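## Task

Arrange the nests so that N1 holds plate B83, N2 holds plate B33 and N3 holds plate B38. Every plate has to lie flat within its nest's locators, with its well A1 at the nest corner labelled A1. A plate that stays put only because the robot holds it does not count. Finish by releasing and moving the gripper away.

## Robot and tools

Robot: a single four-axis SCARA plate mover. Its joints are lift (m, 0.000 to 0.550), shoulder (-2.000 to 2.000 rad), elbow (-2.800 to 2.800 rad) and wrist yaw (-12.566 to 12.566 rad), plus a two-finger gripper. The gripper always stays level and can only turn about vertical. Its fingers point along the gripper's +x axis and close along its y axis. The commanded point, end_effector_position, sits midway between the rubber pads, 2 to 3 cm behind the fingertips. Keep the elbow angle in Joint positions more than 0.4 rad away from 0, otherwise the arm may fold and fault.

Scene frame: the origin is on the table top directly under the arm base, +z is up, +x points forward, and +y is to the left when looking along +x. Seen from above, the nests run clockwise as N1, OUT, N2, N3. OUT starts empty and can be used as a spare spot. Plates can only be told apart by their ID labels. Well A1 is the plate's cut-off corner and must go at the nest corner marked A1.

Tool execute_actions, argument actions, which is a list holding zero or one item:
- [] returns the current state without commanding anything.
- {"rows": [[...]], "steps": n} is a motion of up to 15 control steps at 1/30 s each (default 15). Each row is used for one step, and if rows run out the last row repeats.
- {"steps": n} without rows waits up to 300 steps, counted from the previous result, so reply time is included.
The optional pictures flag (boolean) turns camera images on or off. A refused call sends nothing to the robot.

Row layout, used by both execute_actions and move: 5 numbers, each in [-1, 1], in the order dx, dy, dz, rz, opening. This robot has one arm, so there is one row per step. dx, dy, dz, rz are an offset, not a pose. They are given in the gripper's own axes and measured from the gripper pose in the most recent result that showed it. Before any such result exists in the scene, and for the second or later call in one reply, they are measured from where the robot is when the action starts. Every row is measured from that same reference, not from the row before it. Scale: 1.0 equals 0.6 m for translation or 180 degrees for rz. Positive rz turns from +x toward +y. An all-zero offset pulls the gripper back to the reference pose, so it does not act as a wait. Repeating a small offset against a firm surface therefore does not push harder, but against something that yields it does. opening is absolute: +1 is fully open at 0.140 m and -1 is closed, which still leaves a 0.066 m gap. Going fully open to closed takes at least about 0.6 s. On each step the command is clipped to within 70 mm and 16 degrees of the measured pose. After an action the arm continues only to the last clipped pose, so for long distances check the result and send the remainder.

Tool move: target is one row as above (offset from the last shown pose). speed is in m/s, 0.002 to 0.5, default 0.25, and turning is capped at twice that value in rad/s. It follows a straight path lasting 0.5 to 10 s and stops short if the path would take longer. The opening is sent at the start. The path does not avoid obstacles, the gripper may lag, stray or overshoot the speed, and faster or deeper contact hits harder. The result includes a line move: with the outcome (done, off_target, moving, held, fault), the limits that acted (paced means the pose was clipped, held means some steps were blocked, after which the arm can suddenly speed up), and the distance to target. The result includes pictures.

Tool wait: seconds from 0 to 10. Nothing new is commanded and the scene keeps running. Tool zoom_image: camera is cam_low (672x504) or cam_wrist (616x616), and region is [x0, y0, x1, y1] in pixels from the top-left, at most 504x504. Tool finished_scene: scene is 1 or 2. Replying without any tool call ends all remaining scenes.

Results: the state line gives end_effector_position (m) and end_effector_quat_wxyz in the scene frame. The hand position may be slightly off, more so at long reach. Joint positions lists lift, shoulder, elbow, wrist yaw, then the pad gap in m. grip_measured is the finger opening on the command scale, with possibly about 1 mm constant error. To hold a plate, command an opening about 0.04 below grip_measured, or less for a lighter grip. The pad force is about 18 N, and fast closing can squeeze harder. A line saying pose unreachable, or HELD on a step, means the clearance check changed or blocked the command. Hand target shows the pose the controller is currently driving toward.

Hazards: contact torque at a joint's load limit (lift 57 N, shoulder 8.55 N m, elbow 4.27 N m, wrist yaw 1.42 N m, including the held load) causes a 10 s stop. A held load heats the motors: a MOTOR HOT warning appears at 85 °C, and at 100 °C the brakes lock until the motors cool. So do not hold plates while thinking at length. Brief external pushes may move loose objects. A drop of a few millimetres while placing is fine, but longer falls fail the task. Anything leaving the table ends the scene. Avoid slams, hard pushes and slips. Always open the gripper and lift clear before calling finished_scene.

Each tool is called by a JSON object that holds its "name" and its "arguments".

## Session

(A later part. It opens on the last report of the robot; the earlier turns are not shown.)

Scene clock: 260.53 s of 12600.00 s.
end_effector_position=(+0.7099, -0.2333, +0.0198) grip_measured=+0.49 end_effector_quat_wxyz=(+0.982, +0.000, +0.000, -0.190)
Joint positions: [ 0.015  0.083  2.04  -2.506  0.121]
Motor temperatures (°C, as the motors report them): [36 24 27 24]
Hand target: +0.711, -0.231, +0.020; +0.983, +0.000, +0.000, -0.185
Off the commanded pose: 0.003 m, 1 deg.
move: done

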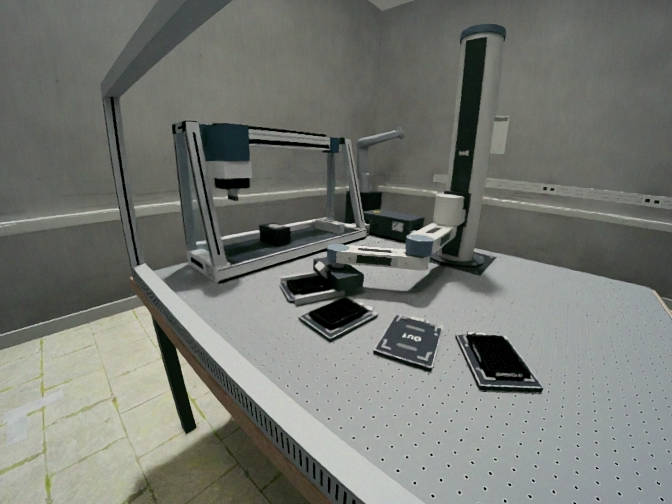

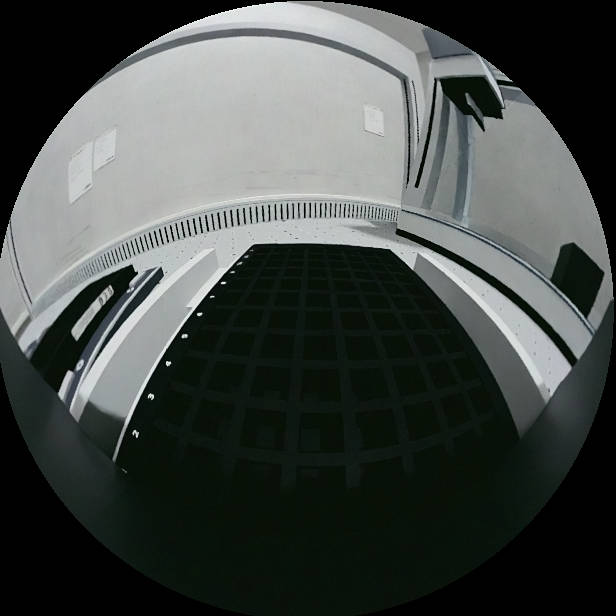

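{"name": "move", "arguments": {"target": [0, 0, 0.0105, 0, 0.6], "speed": 0.03}}

{"name": "move", "arguments": {"target": [0, 0, 0, 0, -0.55]}}

Scene clock: 267.83 s of 12600.00 s.
end_effector_position=(+0.7098, -0.2334, +0.0261) grip_measured=+0.60 end_effector_quat_wxyz=(+0.982, +0.000, +0.000, -0.190)
Joint positions: [ 0.021  0.083  2.04  -2.506  0.125]
Motor temperatures (°C, as the motors report them): [36 24 27 25]
Hand target: +0.710, -0.233, +0.026; +0.982, +0.000, +0.000, -0.190
Off the commanded pose: 0.000 m, 0 deg.
After step 90, 3.60 s passed at rest.
move: done

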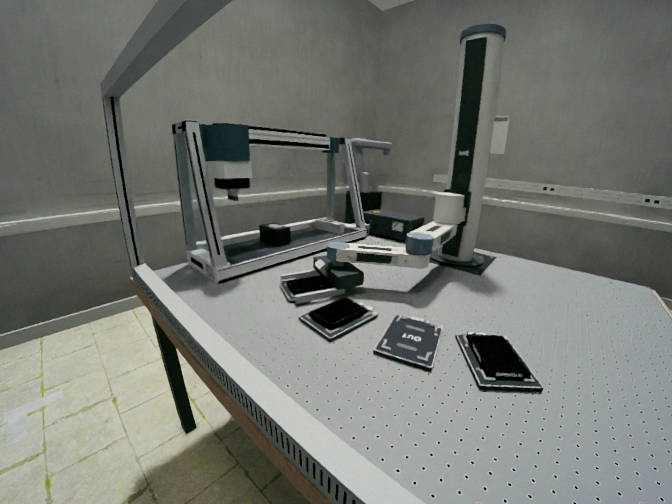

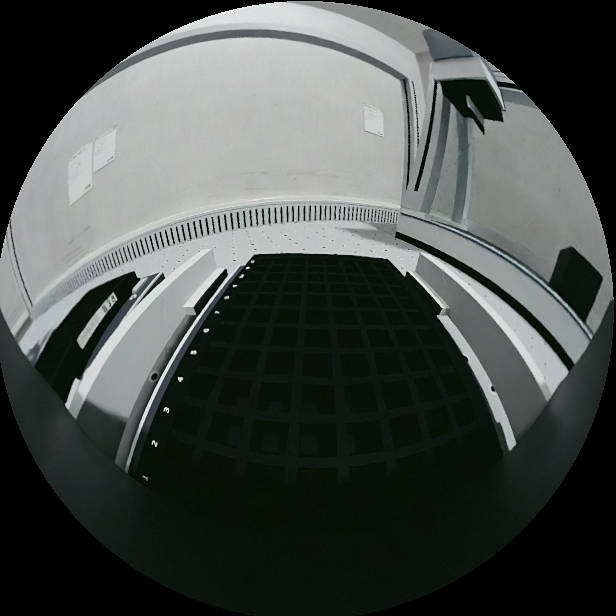

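Scene clock: 268.33 s of 12600.00 s.
end_effector_position=(+0.7099, -0.2333, +0.0261) grip_measured=+0.48 end_effector_quat_wxyz=(+0.982, +0.000, +0.000, -0.191)
Joint positions: [ 0.021  0.083  2.04  -2.507  0.121]
Motor temperatures (°C, as the motors report them): [36 24 27 25]
Hand target: +0.710, -0.233, +0.026; +0.982, +0.000, +0.000, -0.190
Off the commanded pose: 0.000 m, 0 deg.
move: done

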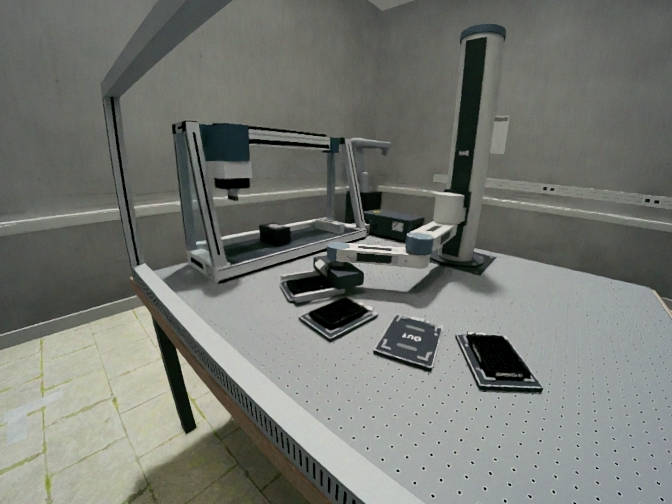

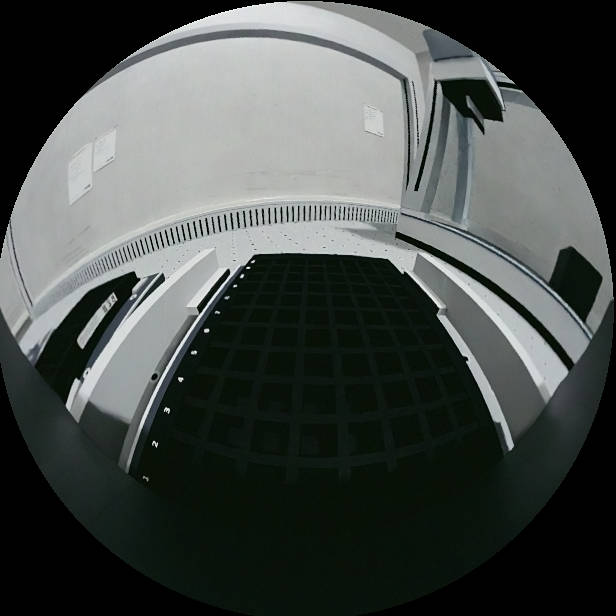

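{"name": "move", "arguments": {"target": [0, 0, 0.0065, 0, 0.6], "speed": 0.03}}

{"name": "move", "arguments": {"target": [0, 0, 0, 0, -0.55]}}

Scene clock: 275.60 s of 12600.00 s.
end_effector_position=(+0.7099, -0.2332, +0.0300) grip_measured=+0.60 end_effector_quat_wxyz=(+0.982, +0.000, +0.000, -0.191)
Joint positions: [ 0.025  0.084  2.04  -2.507  0.125]
Motor temperatures (°C, as the motors report them): [36 24 27 25]
Hand target: +0.710, -0.233, +0.030; +0.982, +0.000, +0.000, -0.191
Off the commanded pose: 0.000 m, 0 deg.
After step 90, 3.57 s passed at rest.
move: done

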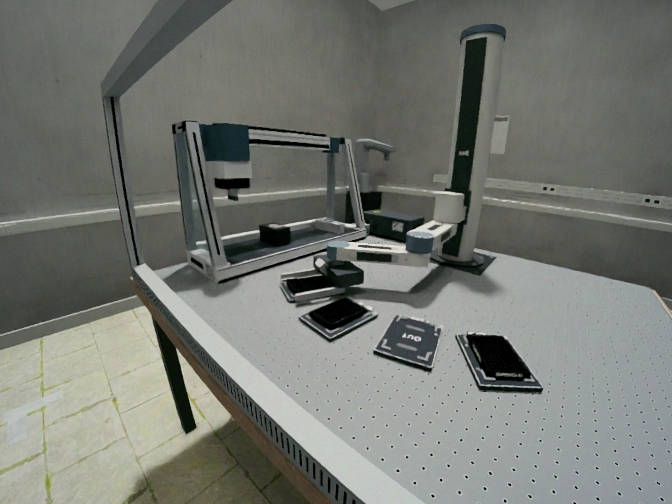

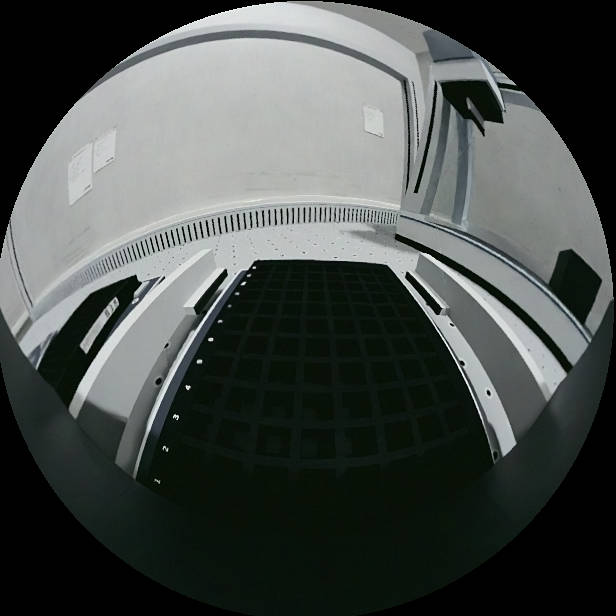

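Scene clock: 276.13 s of 12600.00 s.
end_effector_position=(+0.7098, -0.2335, +0.0302) grip_measured=-0.30 end_effector_quat_wxyz=(+0.982, +0.000, +0.000, -0.191)
Joint positions: [ 0.025  0.083  2.04  -2.508  0.092]
Motor temperatures (°C, as the motors report them): [36 24 27 25]
Hand target: +0.710, -0.233, +0.030; +0.982, +0.000, +0.000, -0.191
Off the commanded pose: 0.000 m, 0 deg.
move: done

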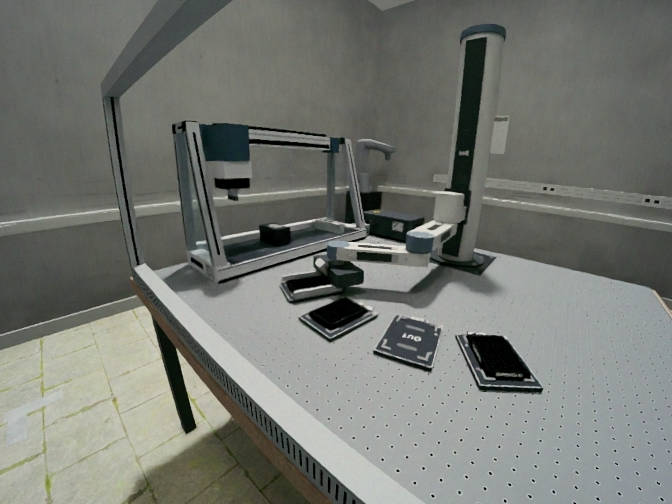

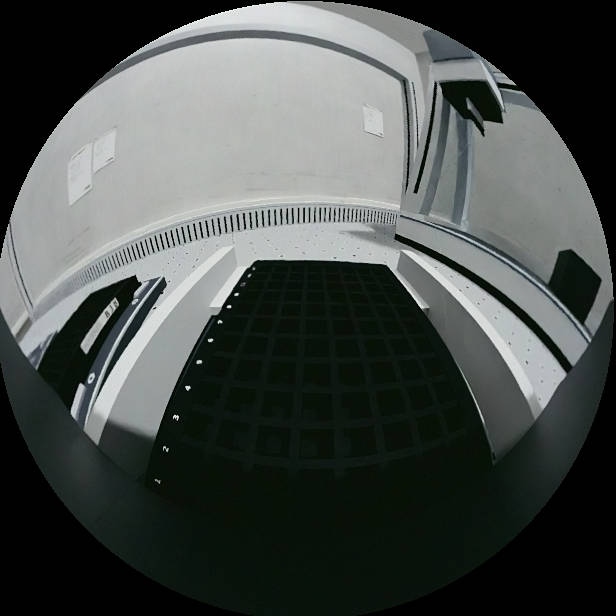

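{"name": "move", "arguments": {"target": [0, 0, 0.03, 0, -0.55], "speed": 0.02}}

Scene clock: 282.57 s of 12600.00 s.
end_effector_position=(+0.7098, -0.2334, +0.0483) grip_measured=-0.49 end_effector_quat_wxyz=(+0.982, +0.000, +0.000, -0.191)
Joint positions: [ 0.043  0.084  2.04  -2.509  0.085]
Motor temperatures (°C, as the motors report them): [36 24 27 24]
Hand target: +0.710, -0.234, +0.048; +0.982, +0.000, +0.000, -0.191
Off the commanded pose: 0.000 m, 0 deg.
After step 90, 2.30 s passed at rest.
move: done

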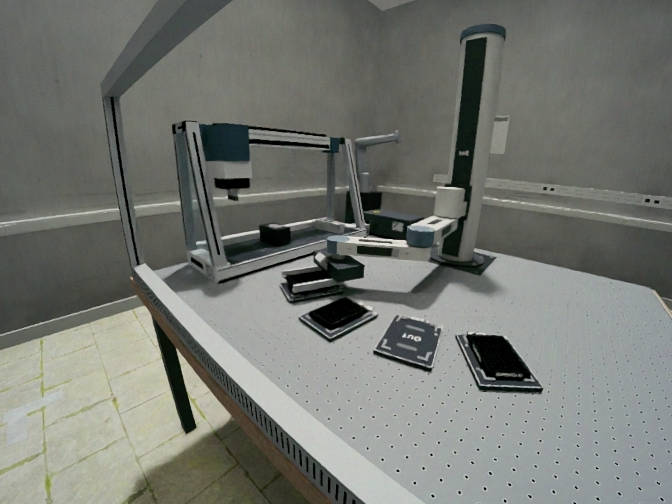

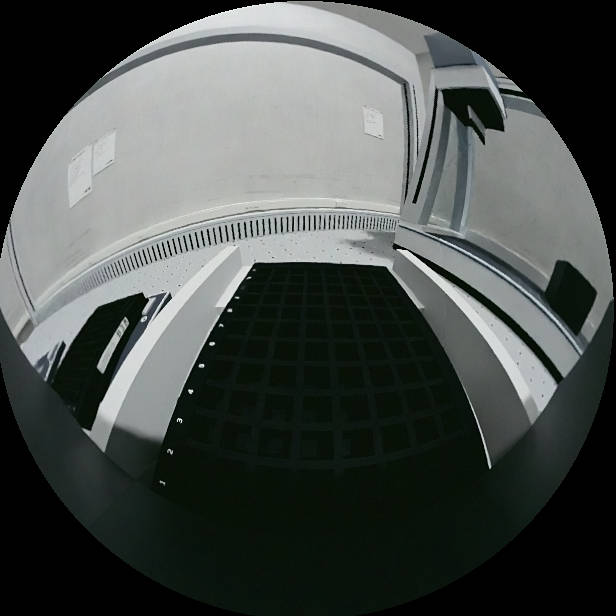

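{"name": "move", "arguments": {"target": [0, 0, 0.053, 0, -0.55], "speed": 0.1}}

{"name": "move", "arguments": {"target": [-0.156, 0.556, 0, 0.183, -0.55], "speed": 0.2}}

Scene clock: 302.73 s of 12600.00 s.
end_effector_position=(+0.7098, -0.2334, +0.0801) grip_measured=-0.49 end_effector_quat_wxyz=(+0.982, +0.000, +0.000, -0.191)
Joint positions: [ 0.075  0.084  2.04  -2.509  0.085]
Motor temperatures (°C, as the motors report them): [36 24 27 24]
Hand target: +0.710, -0.233, +0.080; +0.982, +0.000, +0.000, -0.191
Off the commanded pose: 0.000 m, 0 deg.
After step 90, 16.47 s passed at rest.
move: done

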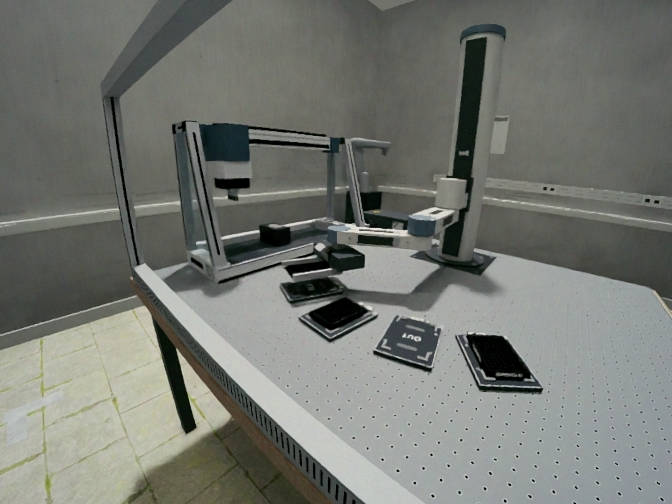

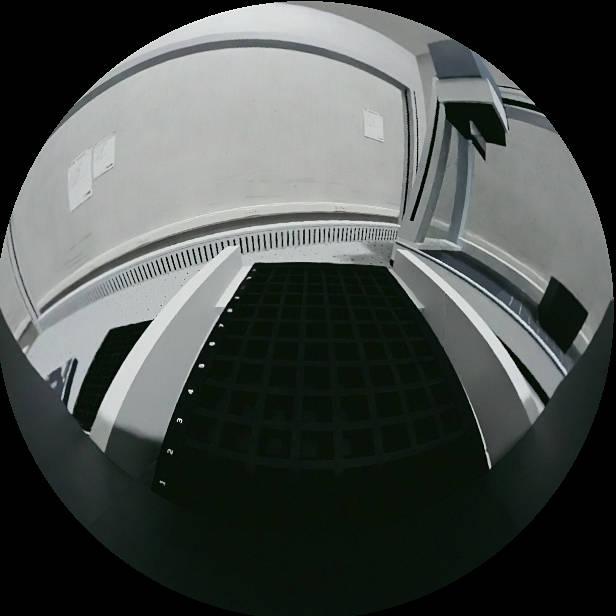

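Scene clock: 304.80 s of 12600.00 s.
end_effector_position=(+0.7484, +0.1111, +0.0801) grip_measured=-0.49 end_effector_quat_wxyz=(+0.995, +0.000, +0.000, +0.095)
Joint positions: [ 0.075  0.694  2.043 -2.546  0.085]
Motor temperatures (°C, as the motors report them): [36 24 27 24]
Hand target: +0.748, +0.111, +0.080; +0.995, +0.000, +0.000, +0.095
Off the commanded pose: 0.000 m, 0 deg.
move: done

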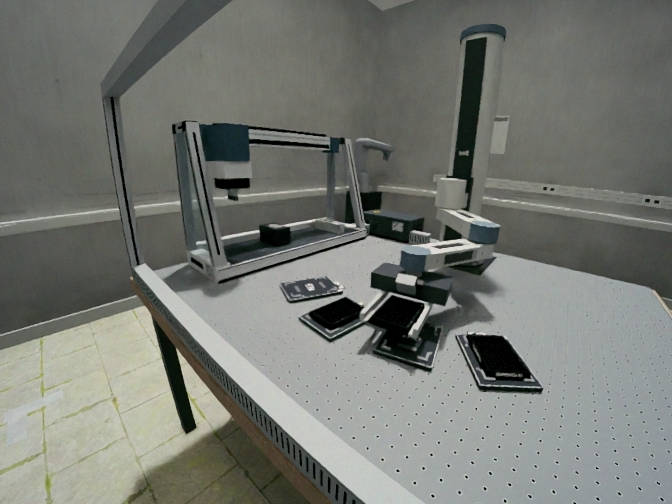

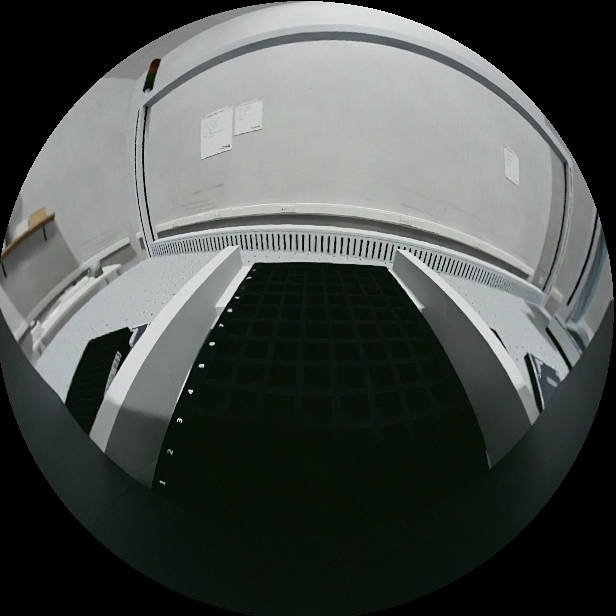

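{"name": "move", "arguments": {"target": [0, 0, -0.075, 0, -0.55], "speed": 0.05}}

{"name": "zoom_image", "arguments": {"camera": "cam_low", "region": [290, 270, 550, 400]}}

Scene clock: 311.50 s of 12600.00 s.
end_effector_position=(+0.7484, +0.1111, +0.0355) grip_measured=-0.49 end_effector_quat_wxyz=(+0.995, +0.000, +0.000, +0.095)
Joint positions: [ 0.03   0.694  2.043 -2.546  0.085]
Motor temperatures (°C, as the motors report them): [36 24 26 24]
Hand target: +0.748, +0.111, +0.035; +0.995, +0.000, +0.000, +0.095
Off the commanded pose: 0.000 m, 0 deg.
After step 90, 2.57 s passed at rest.
move: done

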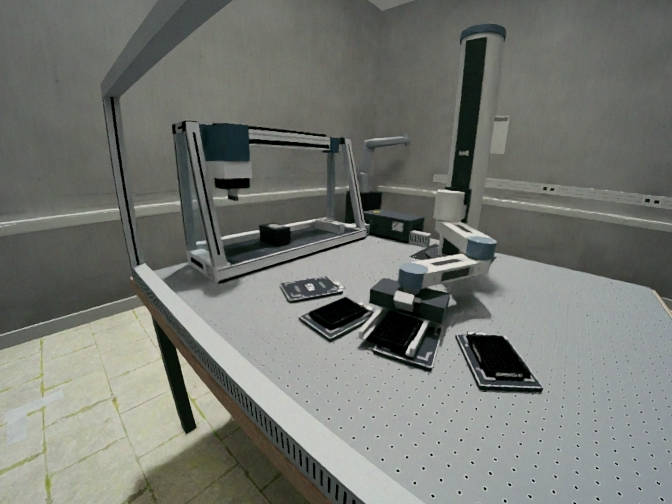

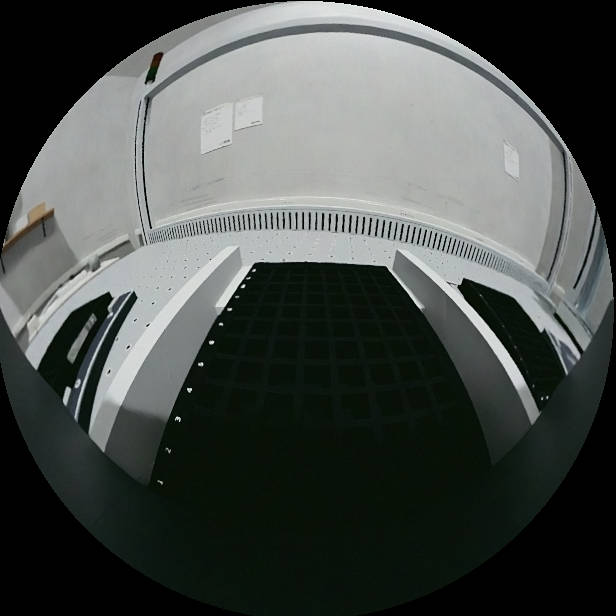

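Region (290, 270, 550, 400) of cam_low's 672x504 image, scaled by 1.938, with more detail than that image has.

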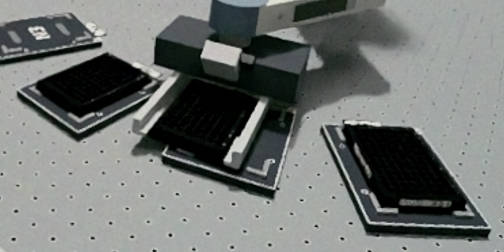

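{"name": "move", "arguments": {"target": [0, 0.02, 0.025, 0, -0.55], "speed": 0.05}}

{"name": "zoom_image", "arguments": {"camera": "cam_low", "region": [290, 270, 550, 400]}}

Scene clock: 323.23 s of 12600.00 s.
end_effector_position=(+0.7461, +0.1230, +0.0505) grip_measured=-0.49 end_effector_quat_wxyz=(+0.995, +0.000, +0.000, +0.095)
Joint positions: [ 0.046  0.72   2.045 -2.574  0.085]
Motor temperatures (°C, as the motors report them): [36 24 26 24]
Hand target: +0.746, +0.123, +0.050; +0.995, +0.000, +0.000, +0.095
Off the commanded pose: 0.000 m, 0 deg.
After step 90, 8.03 s passed at rest.
move: done

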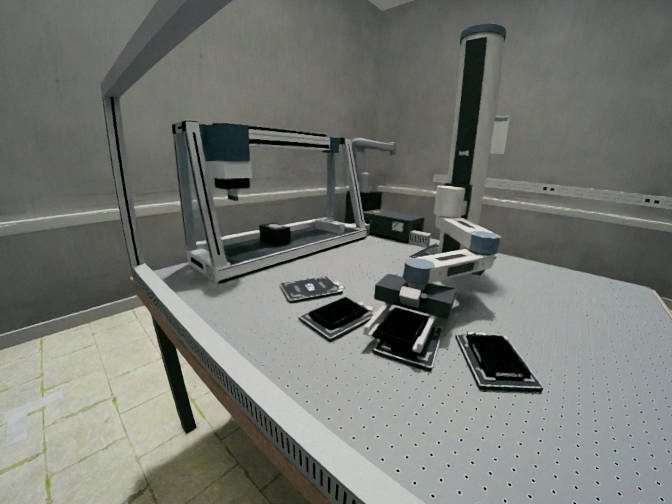

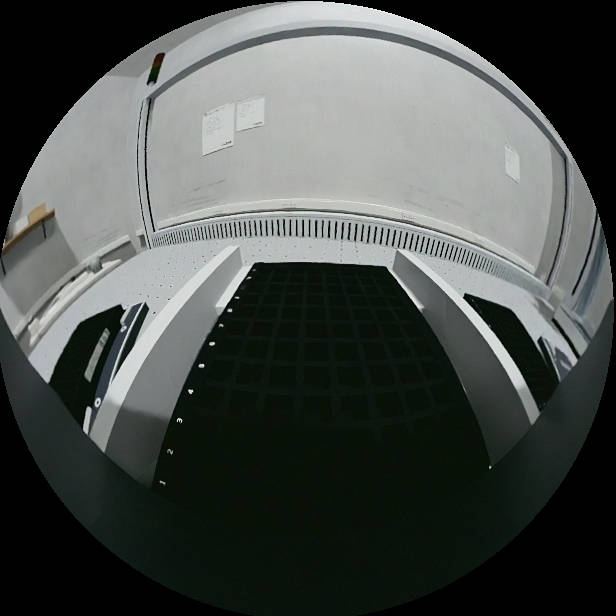

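Region (290, 270, 550, 400) of cam_low's 672x504 image, scaled by 1.938, with more detail than that image has.

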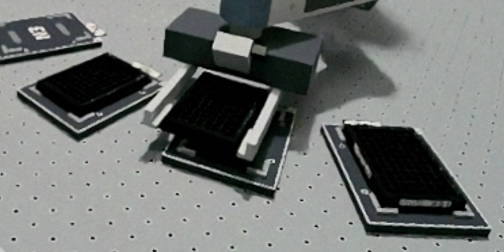

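{"name": "move", "arguments": {"target": [0, 0, -0.0325, 0, -0.55], "speed": 0.02}}

Scene clock: 337.90 s of 12600.00 s.
end_effector_position=(+0.7460, +0.1230, +0.0334) grip_measured=-0.49 end_effector_quat_wxyz=(+0.995, +0.000, +0.000, +0.095)
Joint positions: [ 0.028  0.721  2.044 -2.574  0.085]
Motor temperatures (°C, as the motors report them): [36 24 26 24]
Hand target: +0.746, +0.123, +0.033; +0.995, +0.000, +0.000, +0.095
Off the commanded pose: 0.002 m, 0 deg.
TORQUE FAULT: the external load on joint 1 (lift) reached its load limit, and the arm stopped for 10 seconds. The arm's remaining commands of this call were not run. The arm holds where it stopped, with its grip as last carried out, and accepts commands again: back off and push less far. The arm stops again, at the same cost, whenever a joint's load reaches its limit.
After step 90, 0.60 s passed at rest.
move: fault

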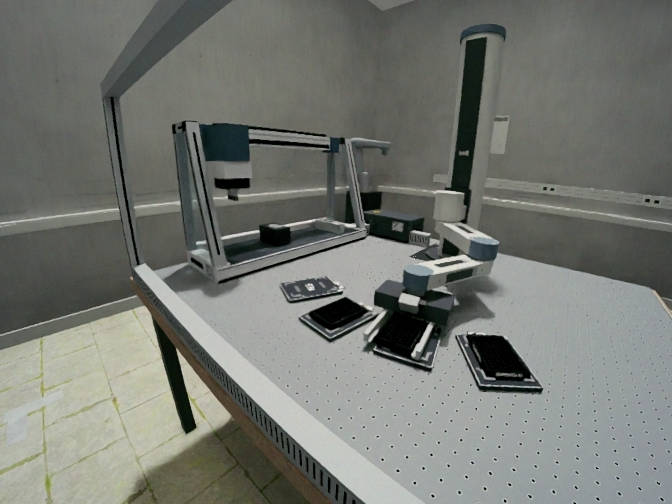

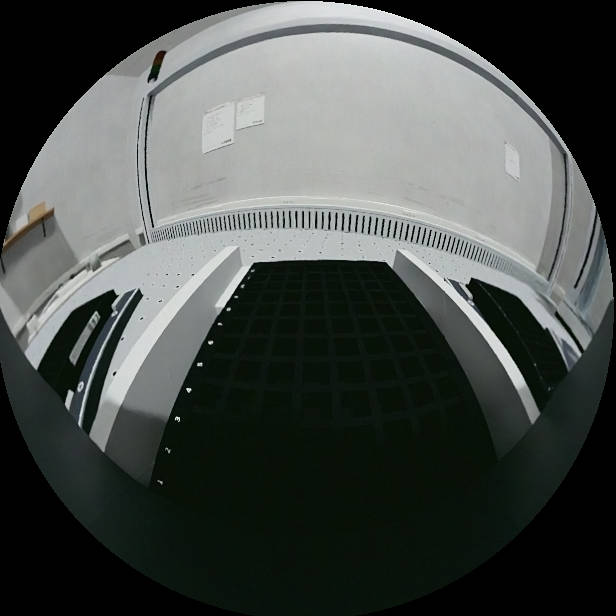

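{"name": "move", "arguments": {"target": [0, 0, 0, 0, 0.3]}}

{"name": "move", "arguments": {"target": [0, 0, 0.1, 0, 0.3], "speed": 0.1}}

{"name": "zoom_image", "arguments": {"camera": "cam_low", "region": [290, 270, 550, 400]}}

Scene clock: 345.60 s of 12600.00 s.
end_effector_position=(+0.7460, +0.1229, +0.0335) grip_measured=+0.30 end_effector_quat_wxyz=(+0.995, +0.000, +0.000, +0.095)
Joint positions: [ 0.028  0.721  2.044 -2.574  0.114]
Motor temperatures (°C, as the motors report them): [35 24 26 24]
Hand target: +0.746, +0.123, +0.033; +0.995, +0.000, +0.000, +0.095
Off the commanded pose: 0.000 m, 0 deg.
After step 90, 4.20 s passed at rest.
move: done

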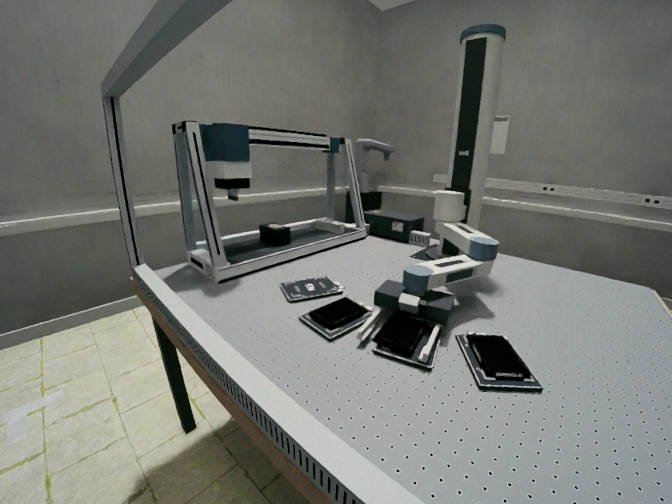

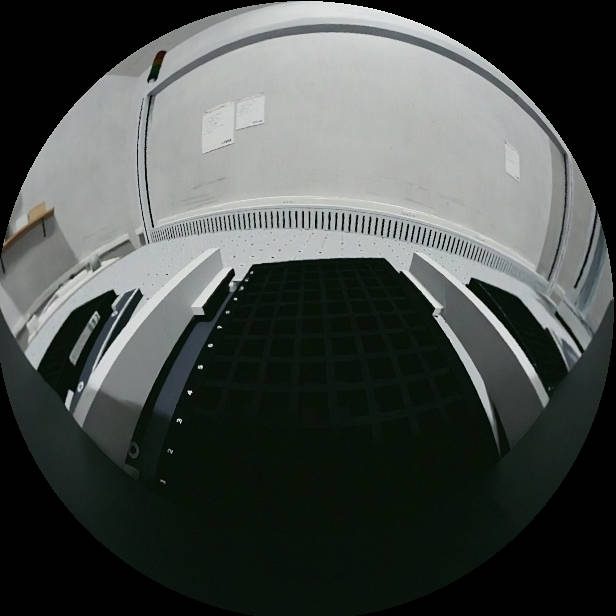

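Scene clock: 346.50 s of 12600.00 s.
end_effector_position=(+0.7460, +0.1229, +0.0935) grip_measured=+0.30 end_effector_quat_wxyz=(+0.995, +0.000, +0.000, +0.095)
Joint positions: [ 0.089  0.721  2.044 -2.574  0.114]
Motor temperatures (°C, as the motors report them): [35 24 26 24]
Hand target: +0.746, +0.123, +0.093; +0.995, +0.000, +0.000, +0.095
Off the commanded pose: 0.000 m, 0 deg.
move: done

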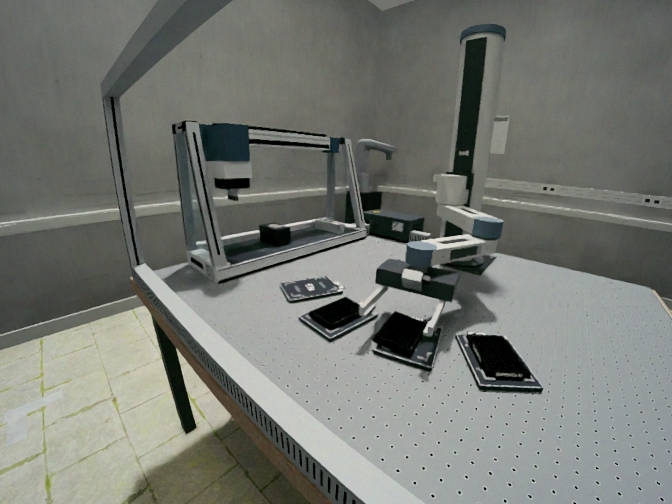

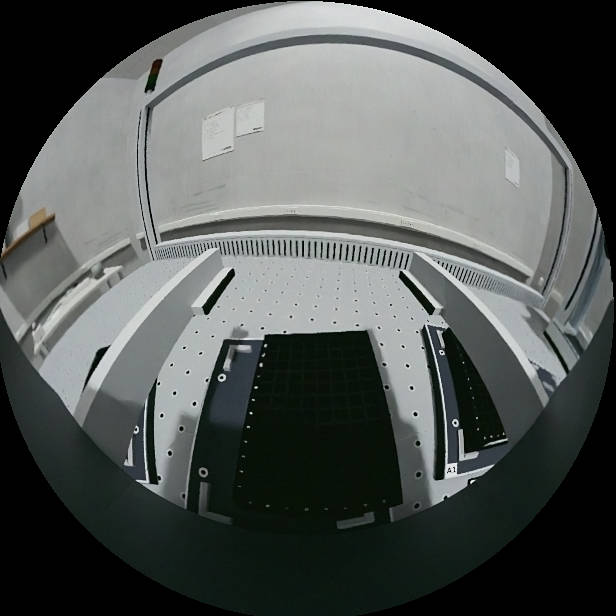

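Region (290, 270, 550, 400) of cam_low's 672x504 image, scaled by 1.938, with more detail than that image has.

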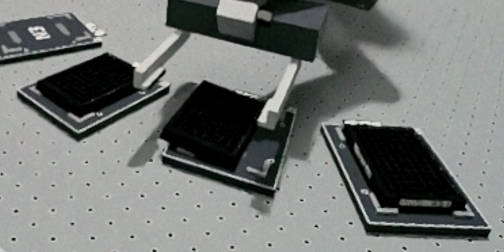

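{"name": "move", "arguments": {"target": [-0.040, -0.296, -0.02, -0.091, 1], "speed": 0.2}}

Scene clock: 358.57 s of 12600.00 s.
end_effector_position=(+0.7559, -0.0562, +0.0815) grip_measured=+0.99 end_effector_quat_wxyz=(+0.999, +0.000, +0.000, -0.048)
Joint positions: [ 0.077  0.407  2.04  -2.543  0.14 ]
Motor temperatures (°C, as the motors report them): [36 24 26 24]
Hand target: +0.756, -0.056, +0.082; +0.999, +0.000, +0.000, -0.048
Off the commanded pose: 0.000 m, 0 deg.
After step 90, 7.83 s passed at rest.
move: done

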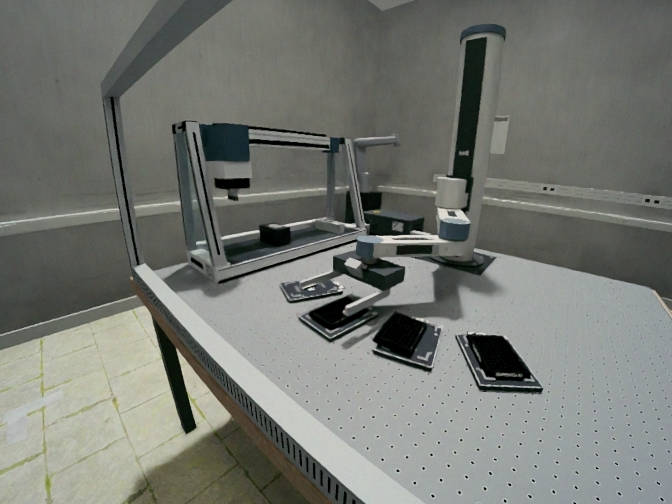

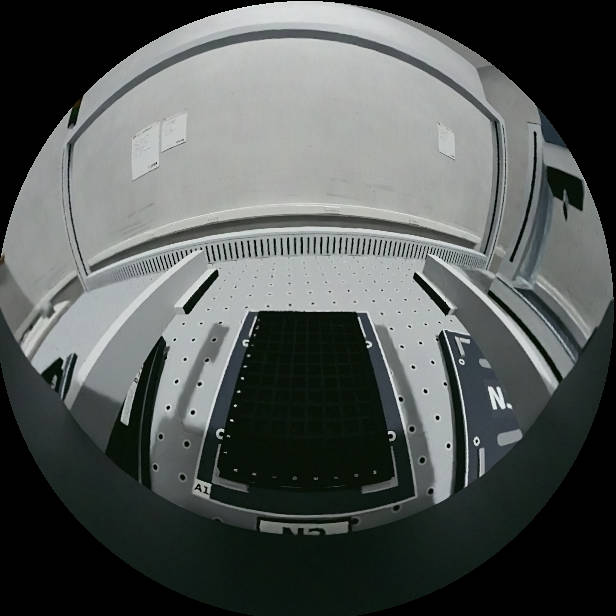

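{"name": "move", "arguments": {"target": [0, 0.009, -0.0858, 0, 0.6], "speed": 0.06}}

{"name": "move", "arguments": {"target": [0, 0, 0, 0, -0.55]}}

{"name": "move", "arguments": {"target": [0, 0, 0.03, 0, -0.55], "speed": 0.02}}

Scene clock: 368.50 s of 12600.00 s.
end_effector_position=(+0.7564, -0.0509, +0.0300) grip_measured=+0.60 end_effector_quat_wxyz=(+0.999, +0.000, +0.000, -0.048)
Joint positions: [ 0.025  0.419  2.041 -2.555  0.125]
Motor temperatures (°C, as the motors report them): [36 24 26 24]
Hand target: +0.756, -0.051, +0.030; +0.999, +0.000, +0.000, -0.048
Off the commanded pose: 0.000 m, 0 deg.
After step 90, 5.80 s passed at rest.
move: done

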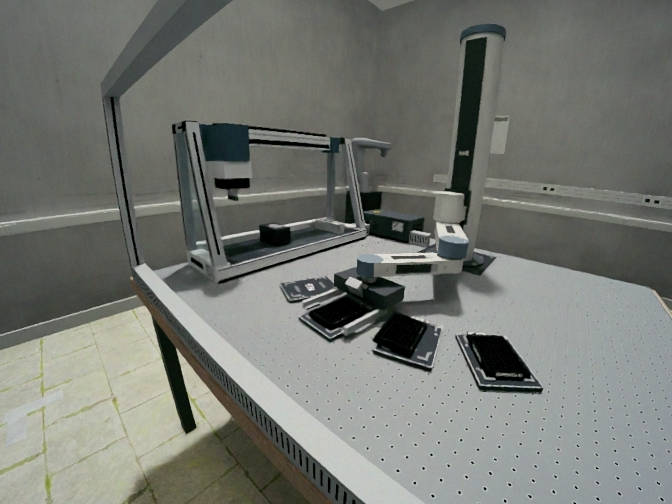

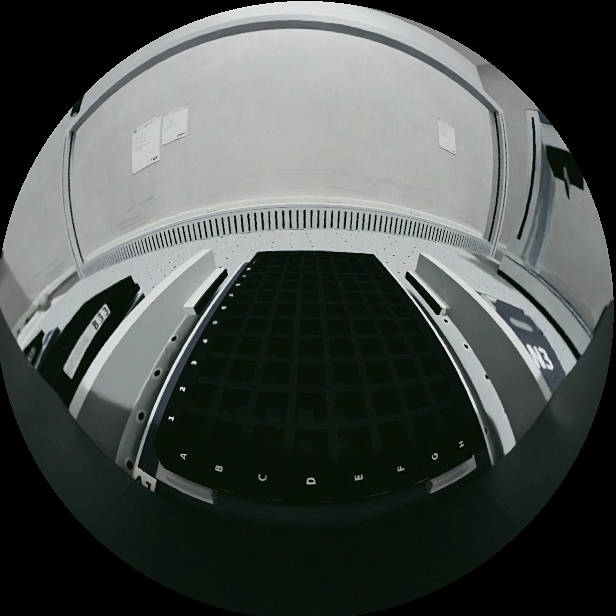

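Scene clock: 369.00 s of 12600.00 s.
end_effector_position=(+0.7569, -0.0491, +0.0302) grip_measured=-0.33 end_effector_quat_wxyz=(+0.999, +0.000, +0.000, -0.044)
Joint positions: [ 0.025  0.42   2.042 -2.551  0.091]
Motor temperatures (°C, as the motors report them): [36 24 26 24]
Hand target: +0.756, -0.051, +0.030; +0.999, +0.000, +0.000, -0.048
Off the commanded pose: 0.002 m, 0 deg.
move: done

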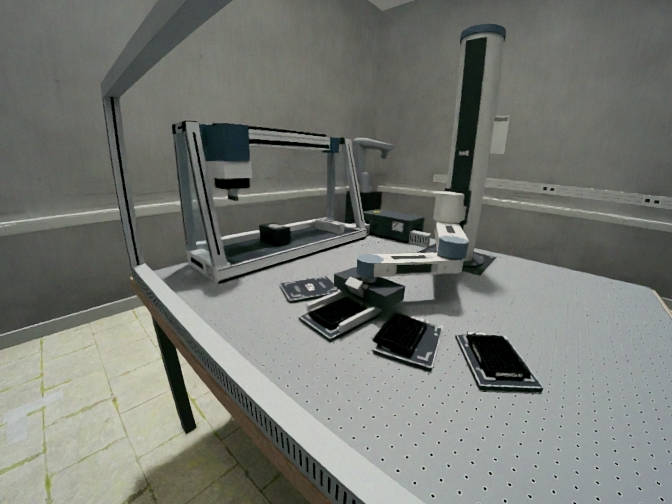

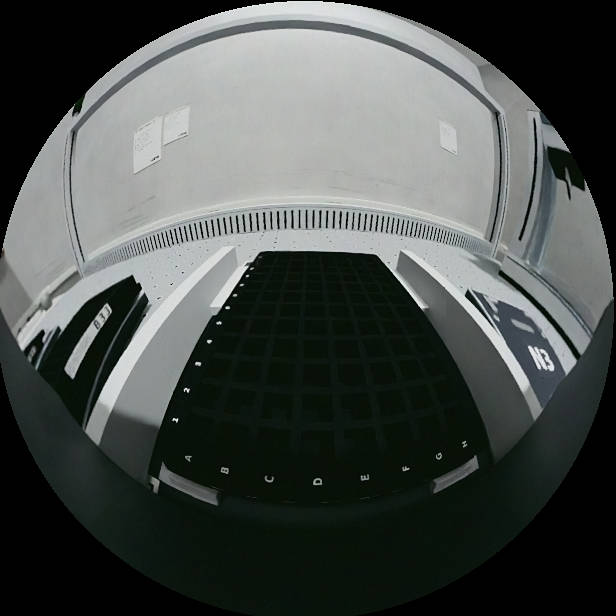

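Scene clock: 370.13 s of 12600.00 s.
end_effector_position=(+0.7569, -0.0489, +0.0482) grip_measured=-0.49 end_effector_quat_wxyz=(+0.999, +0.000, +0.000, -0.044)
Joint positions: [ 0.043  0.42   2.043 -2.551  0.085]
Motor temperatures (°C, as the motors report them): [36 24 26 24]
Hand target: +0.757, -0.049, +0.048; +0.999, +0.000, +0.000, -0.044
Off the commanded pose: 0.000 m, 0 deg.
move: done

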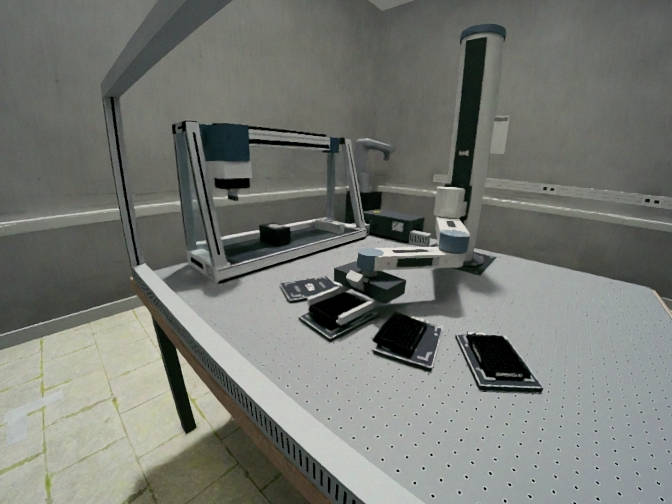

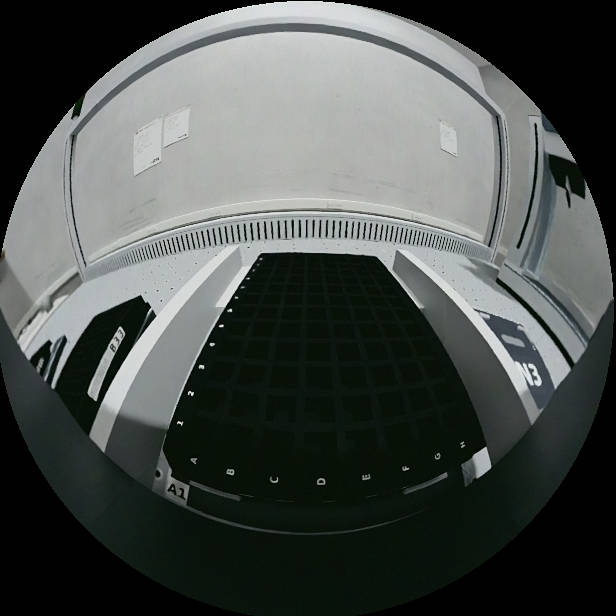

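{"name": "move", "arguments": {"target": [0, 0, 0.053, 0, -0.55], "speed": 0.1}}

{"name": "move", "arguments": {"target": [-0.078, -0.305, 0, -0.094, -0.55], "speed": 0.2}}

{"name": "move", "arguments": {"target": [0, 0, -0.075, 0, -0.55], "speed": 0.04}}

Scene clock: 384.87 s of 12600.00 s.
end_effector_position=(+0.7569, -0.0489, +0.0800) grip_measured=-0.49 end_effector_quat_wxyz=(+0.999, +0.000, +0.000, -0.044)
Joint positions: [ 0.075  0.42   2.043 -2.551  0.085]
Motor temperatures (°C, as the motors report them): [36 24 26 24]
Hand target: +0.757, -0.049, +0.080; +0.999, +0.000, +0.000, -0.044
Off the commanded pose: 0.000 m, 0 deg.
After step 90, 11.03 s passed at rest.
move: done

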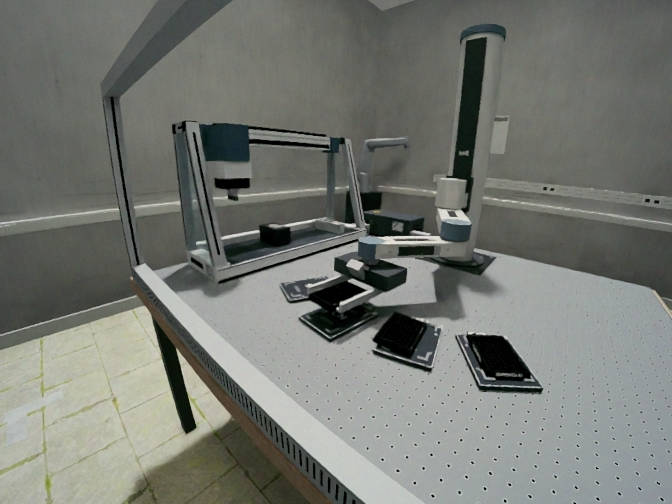

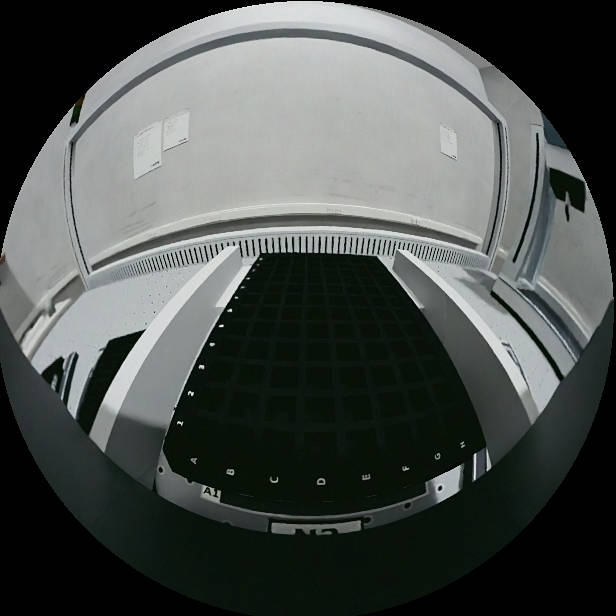

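Scene clock: 386.13 s of 12600.00 s.
end_effector_position=(+0.6940, -0.2272, +0.0800) grip_measured=-0.49 end_effector_quat_wxyz=(+0.982, +0.000, +0.000, -0.191)
Joint positions: [ 0.075  0.135  1.92  -2.439  0.085]
Motor temperatures (°C, as the motors report them): [36 24 26 24]
Hand target: +0.694, -0.227, +0.080; +0.982, +0.000, +0.000, -0.191
Off the commanded pose: 0.000 m, 0 deg.
move: done

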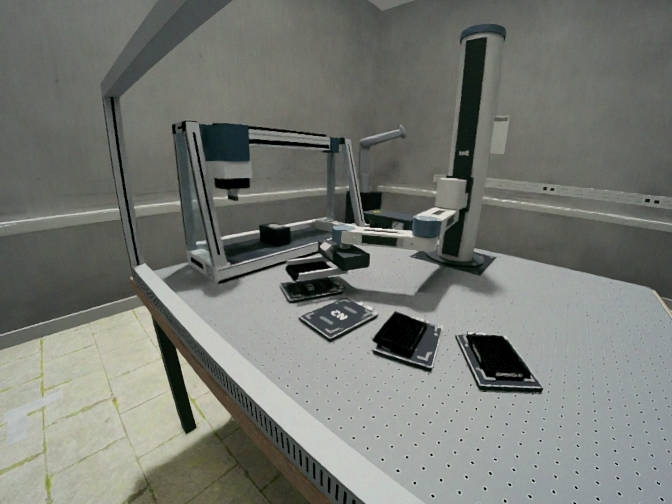

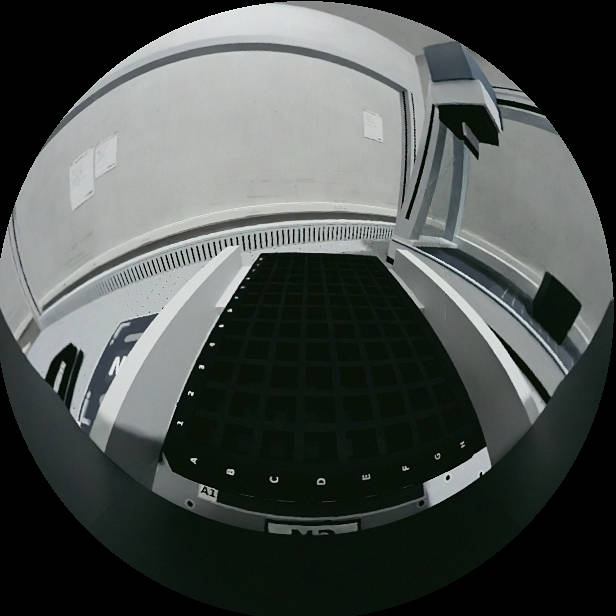

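Scene clock: 387.50 s of 12600.00 s.
end_effector_position=(+0.6940, -0.2272, +0.0350) grip_measured=-0.49 end_effector_quat_wxyz=(+0.982, +0.000, +0.000, -0.191)
Joint positions: [ 0.03   0.135  1.92  -2.439  0.085]
Motor temperatures (°C, as the motors report them): [36 24 26 24]
Hand target: +0.694, -0.227, +0.035; +0.982, +0.000, +0.000, -0.191
Off the commanded pose: 0.000 m, 0 deg.
move: done

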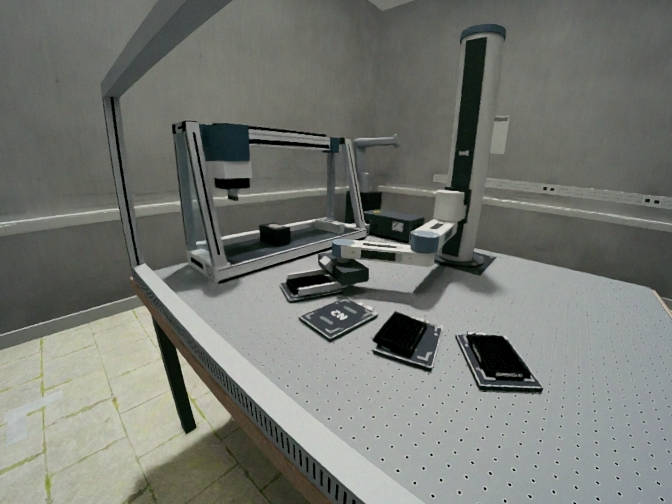

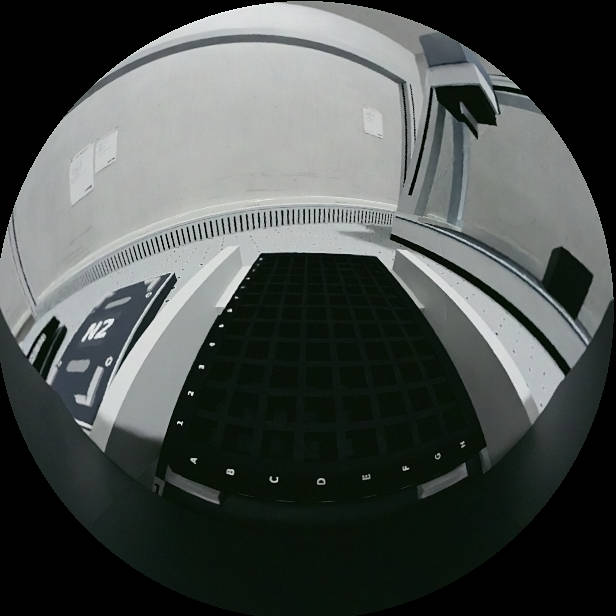

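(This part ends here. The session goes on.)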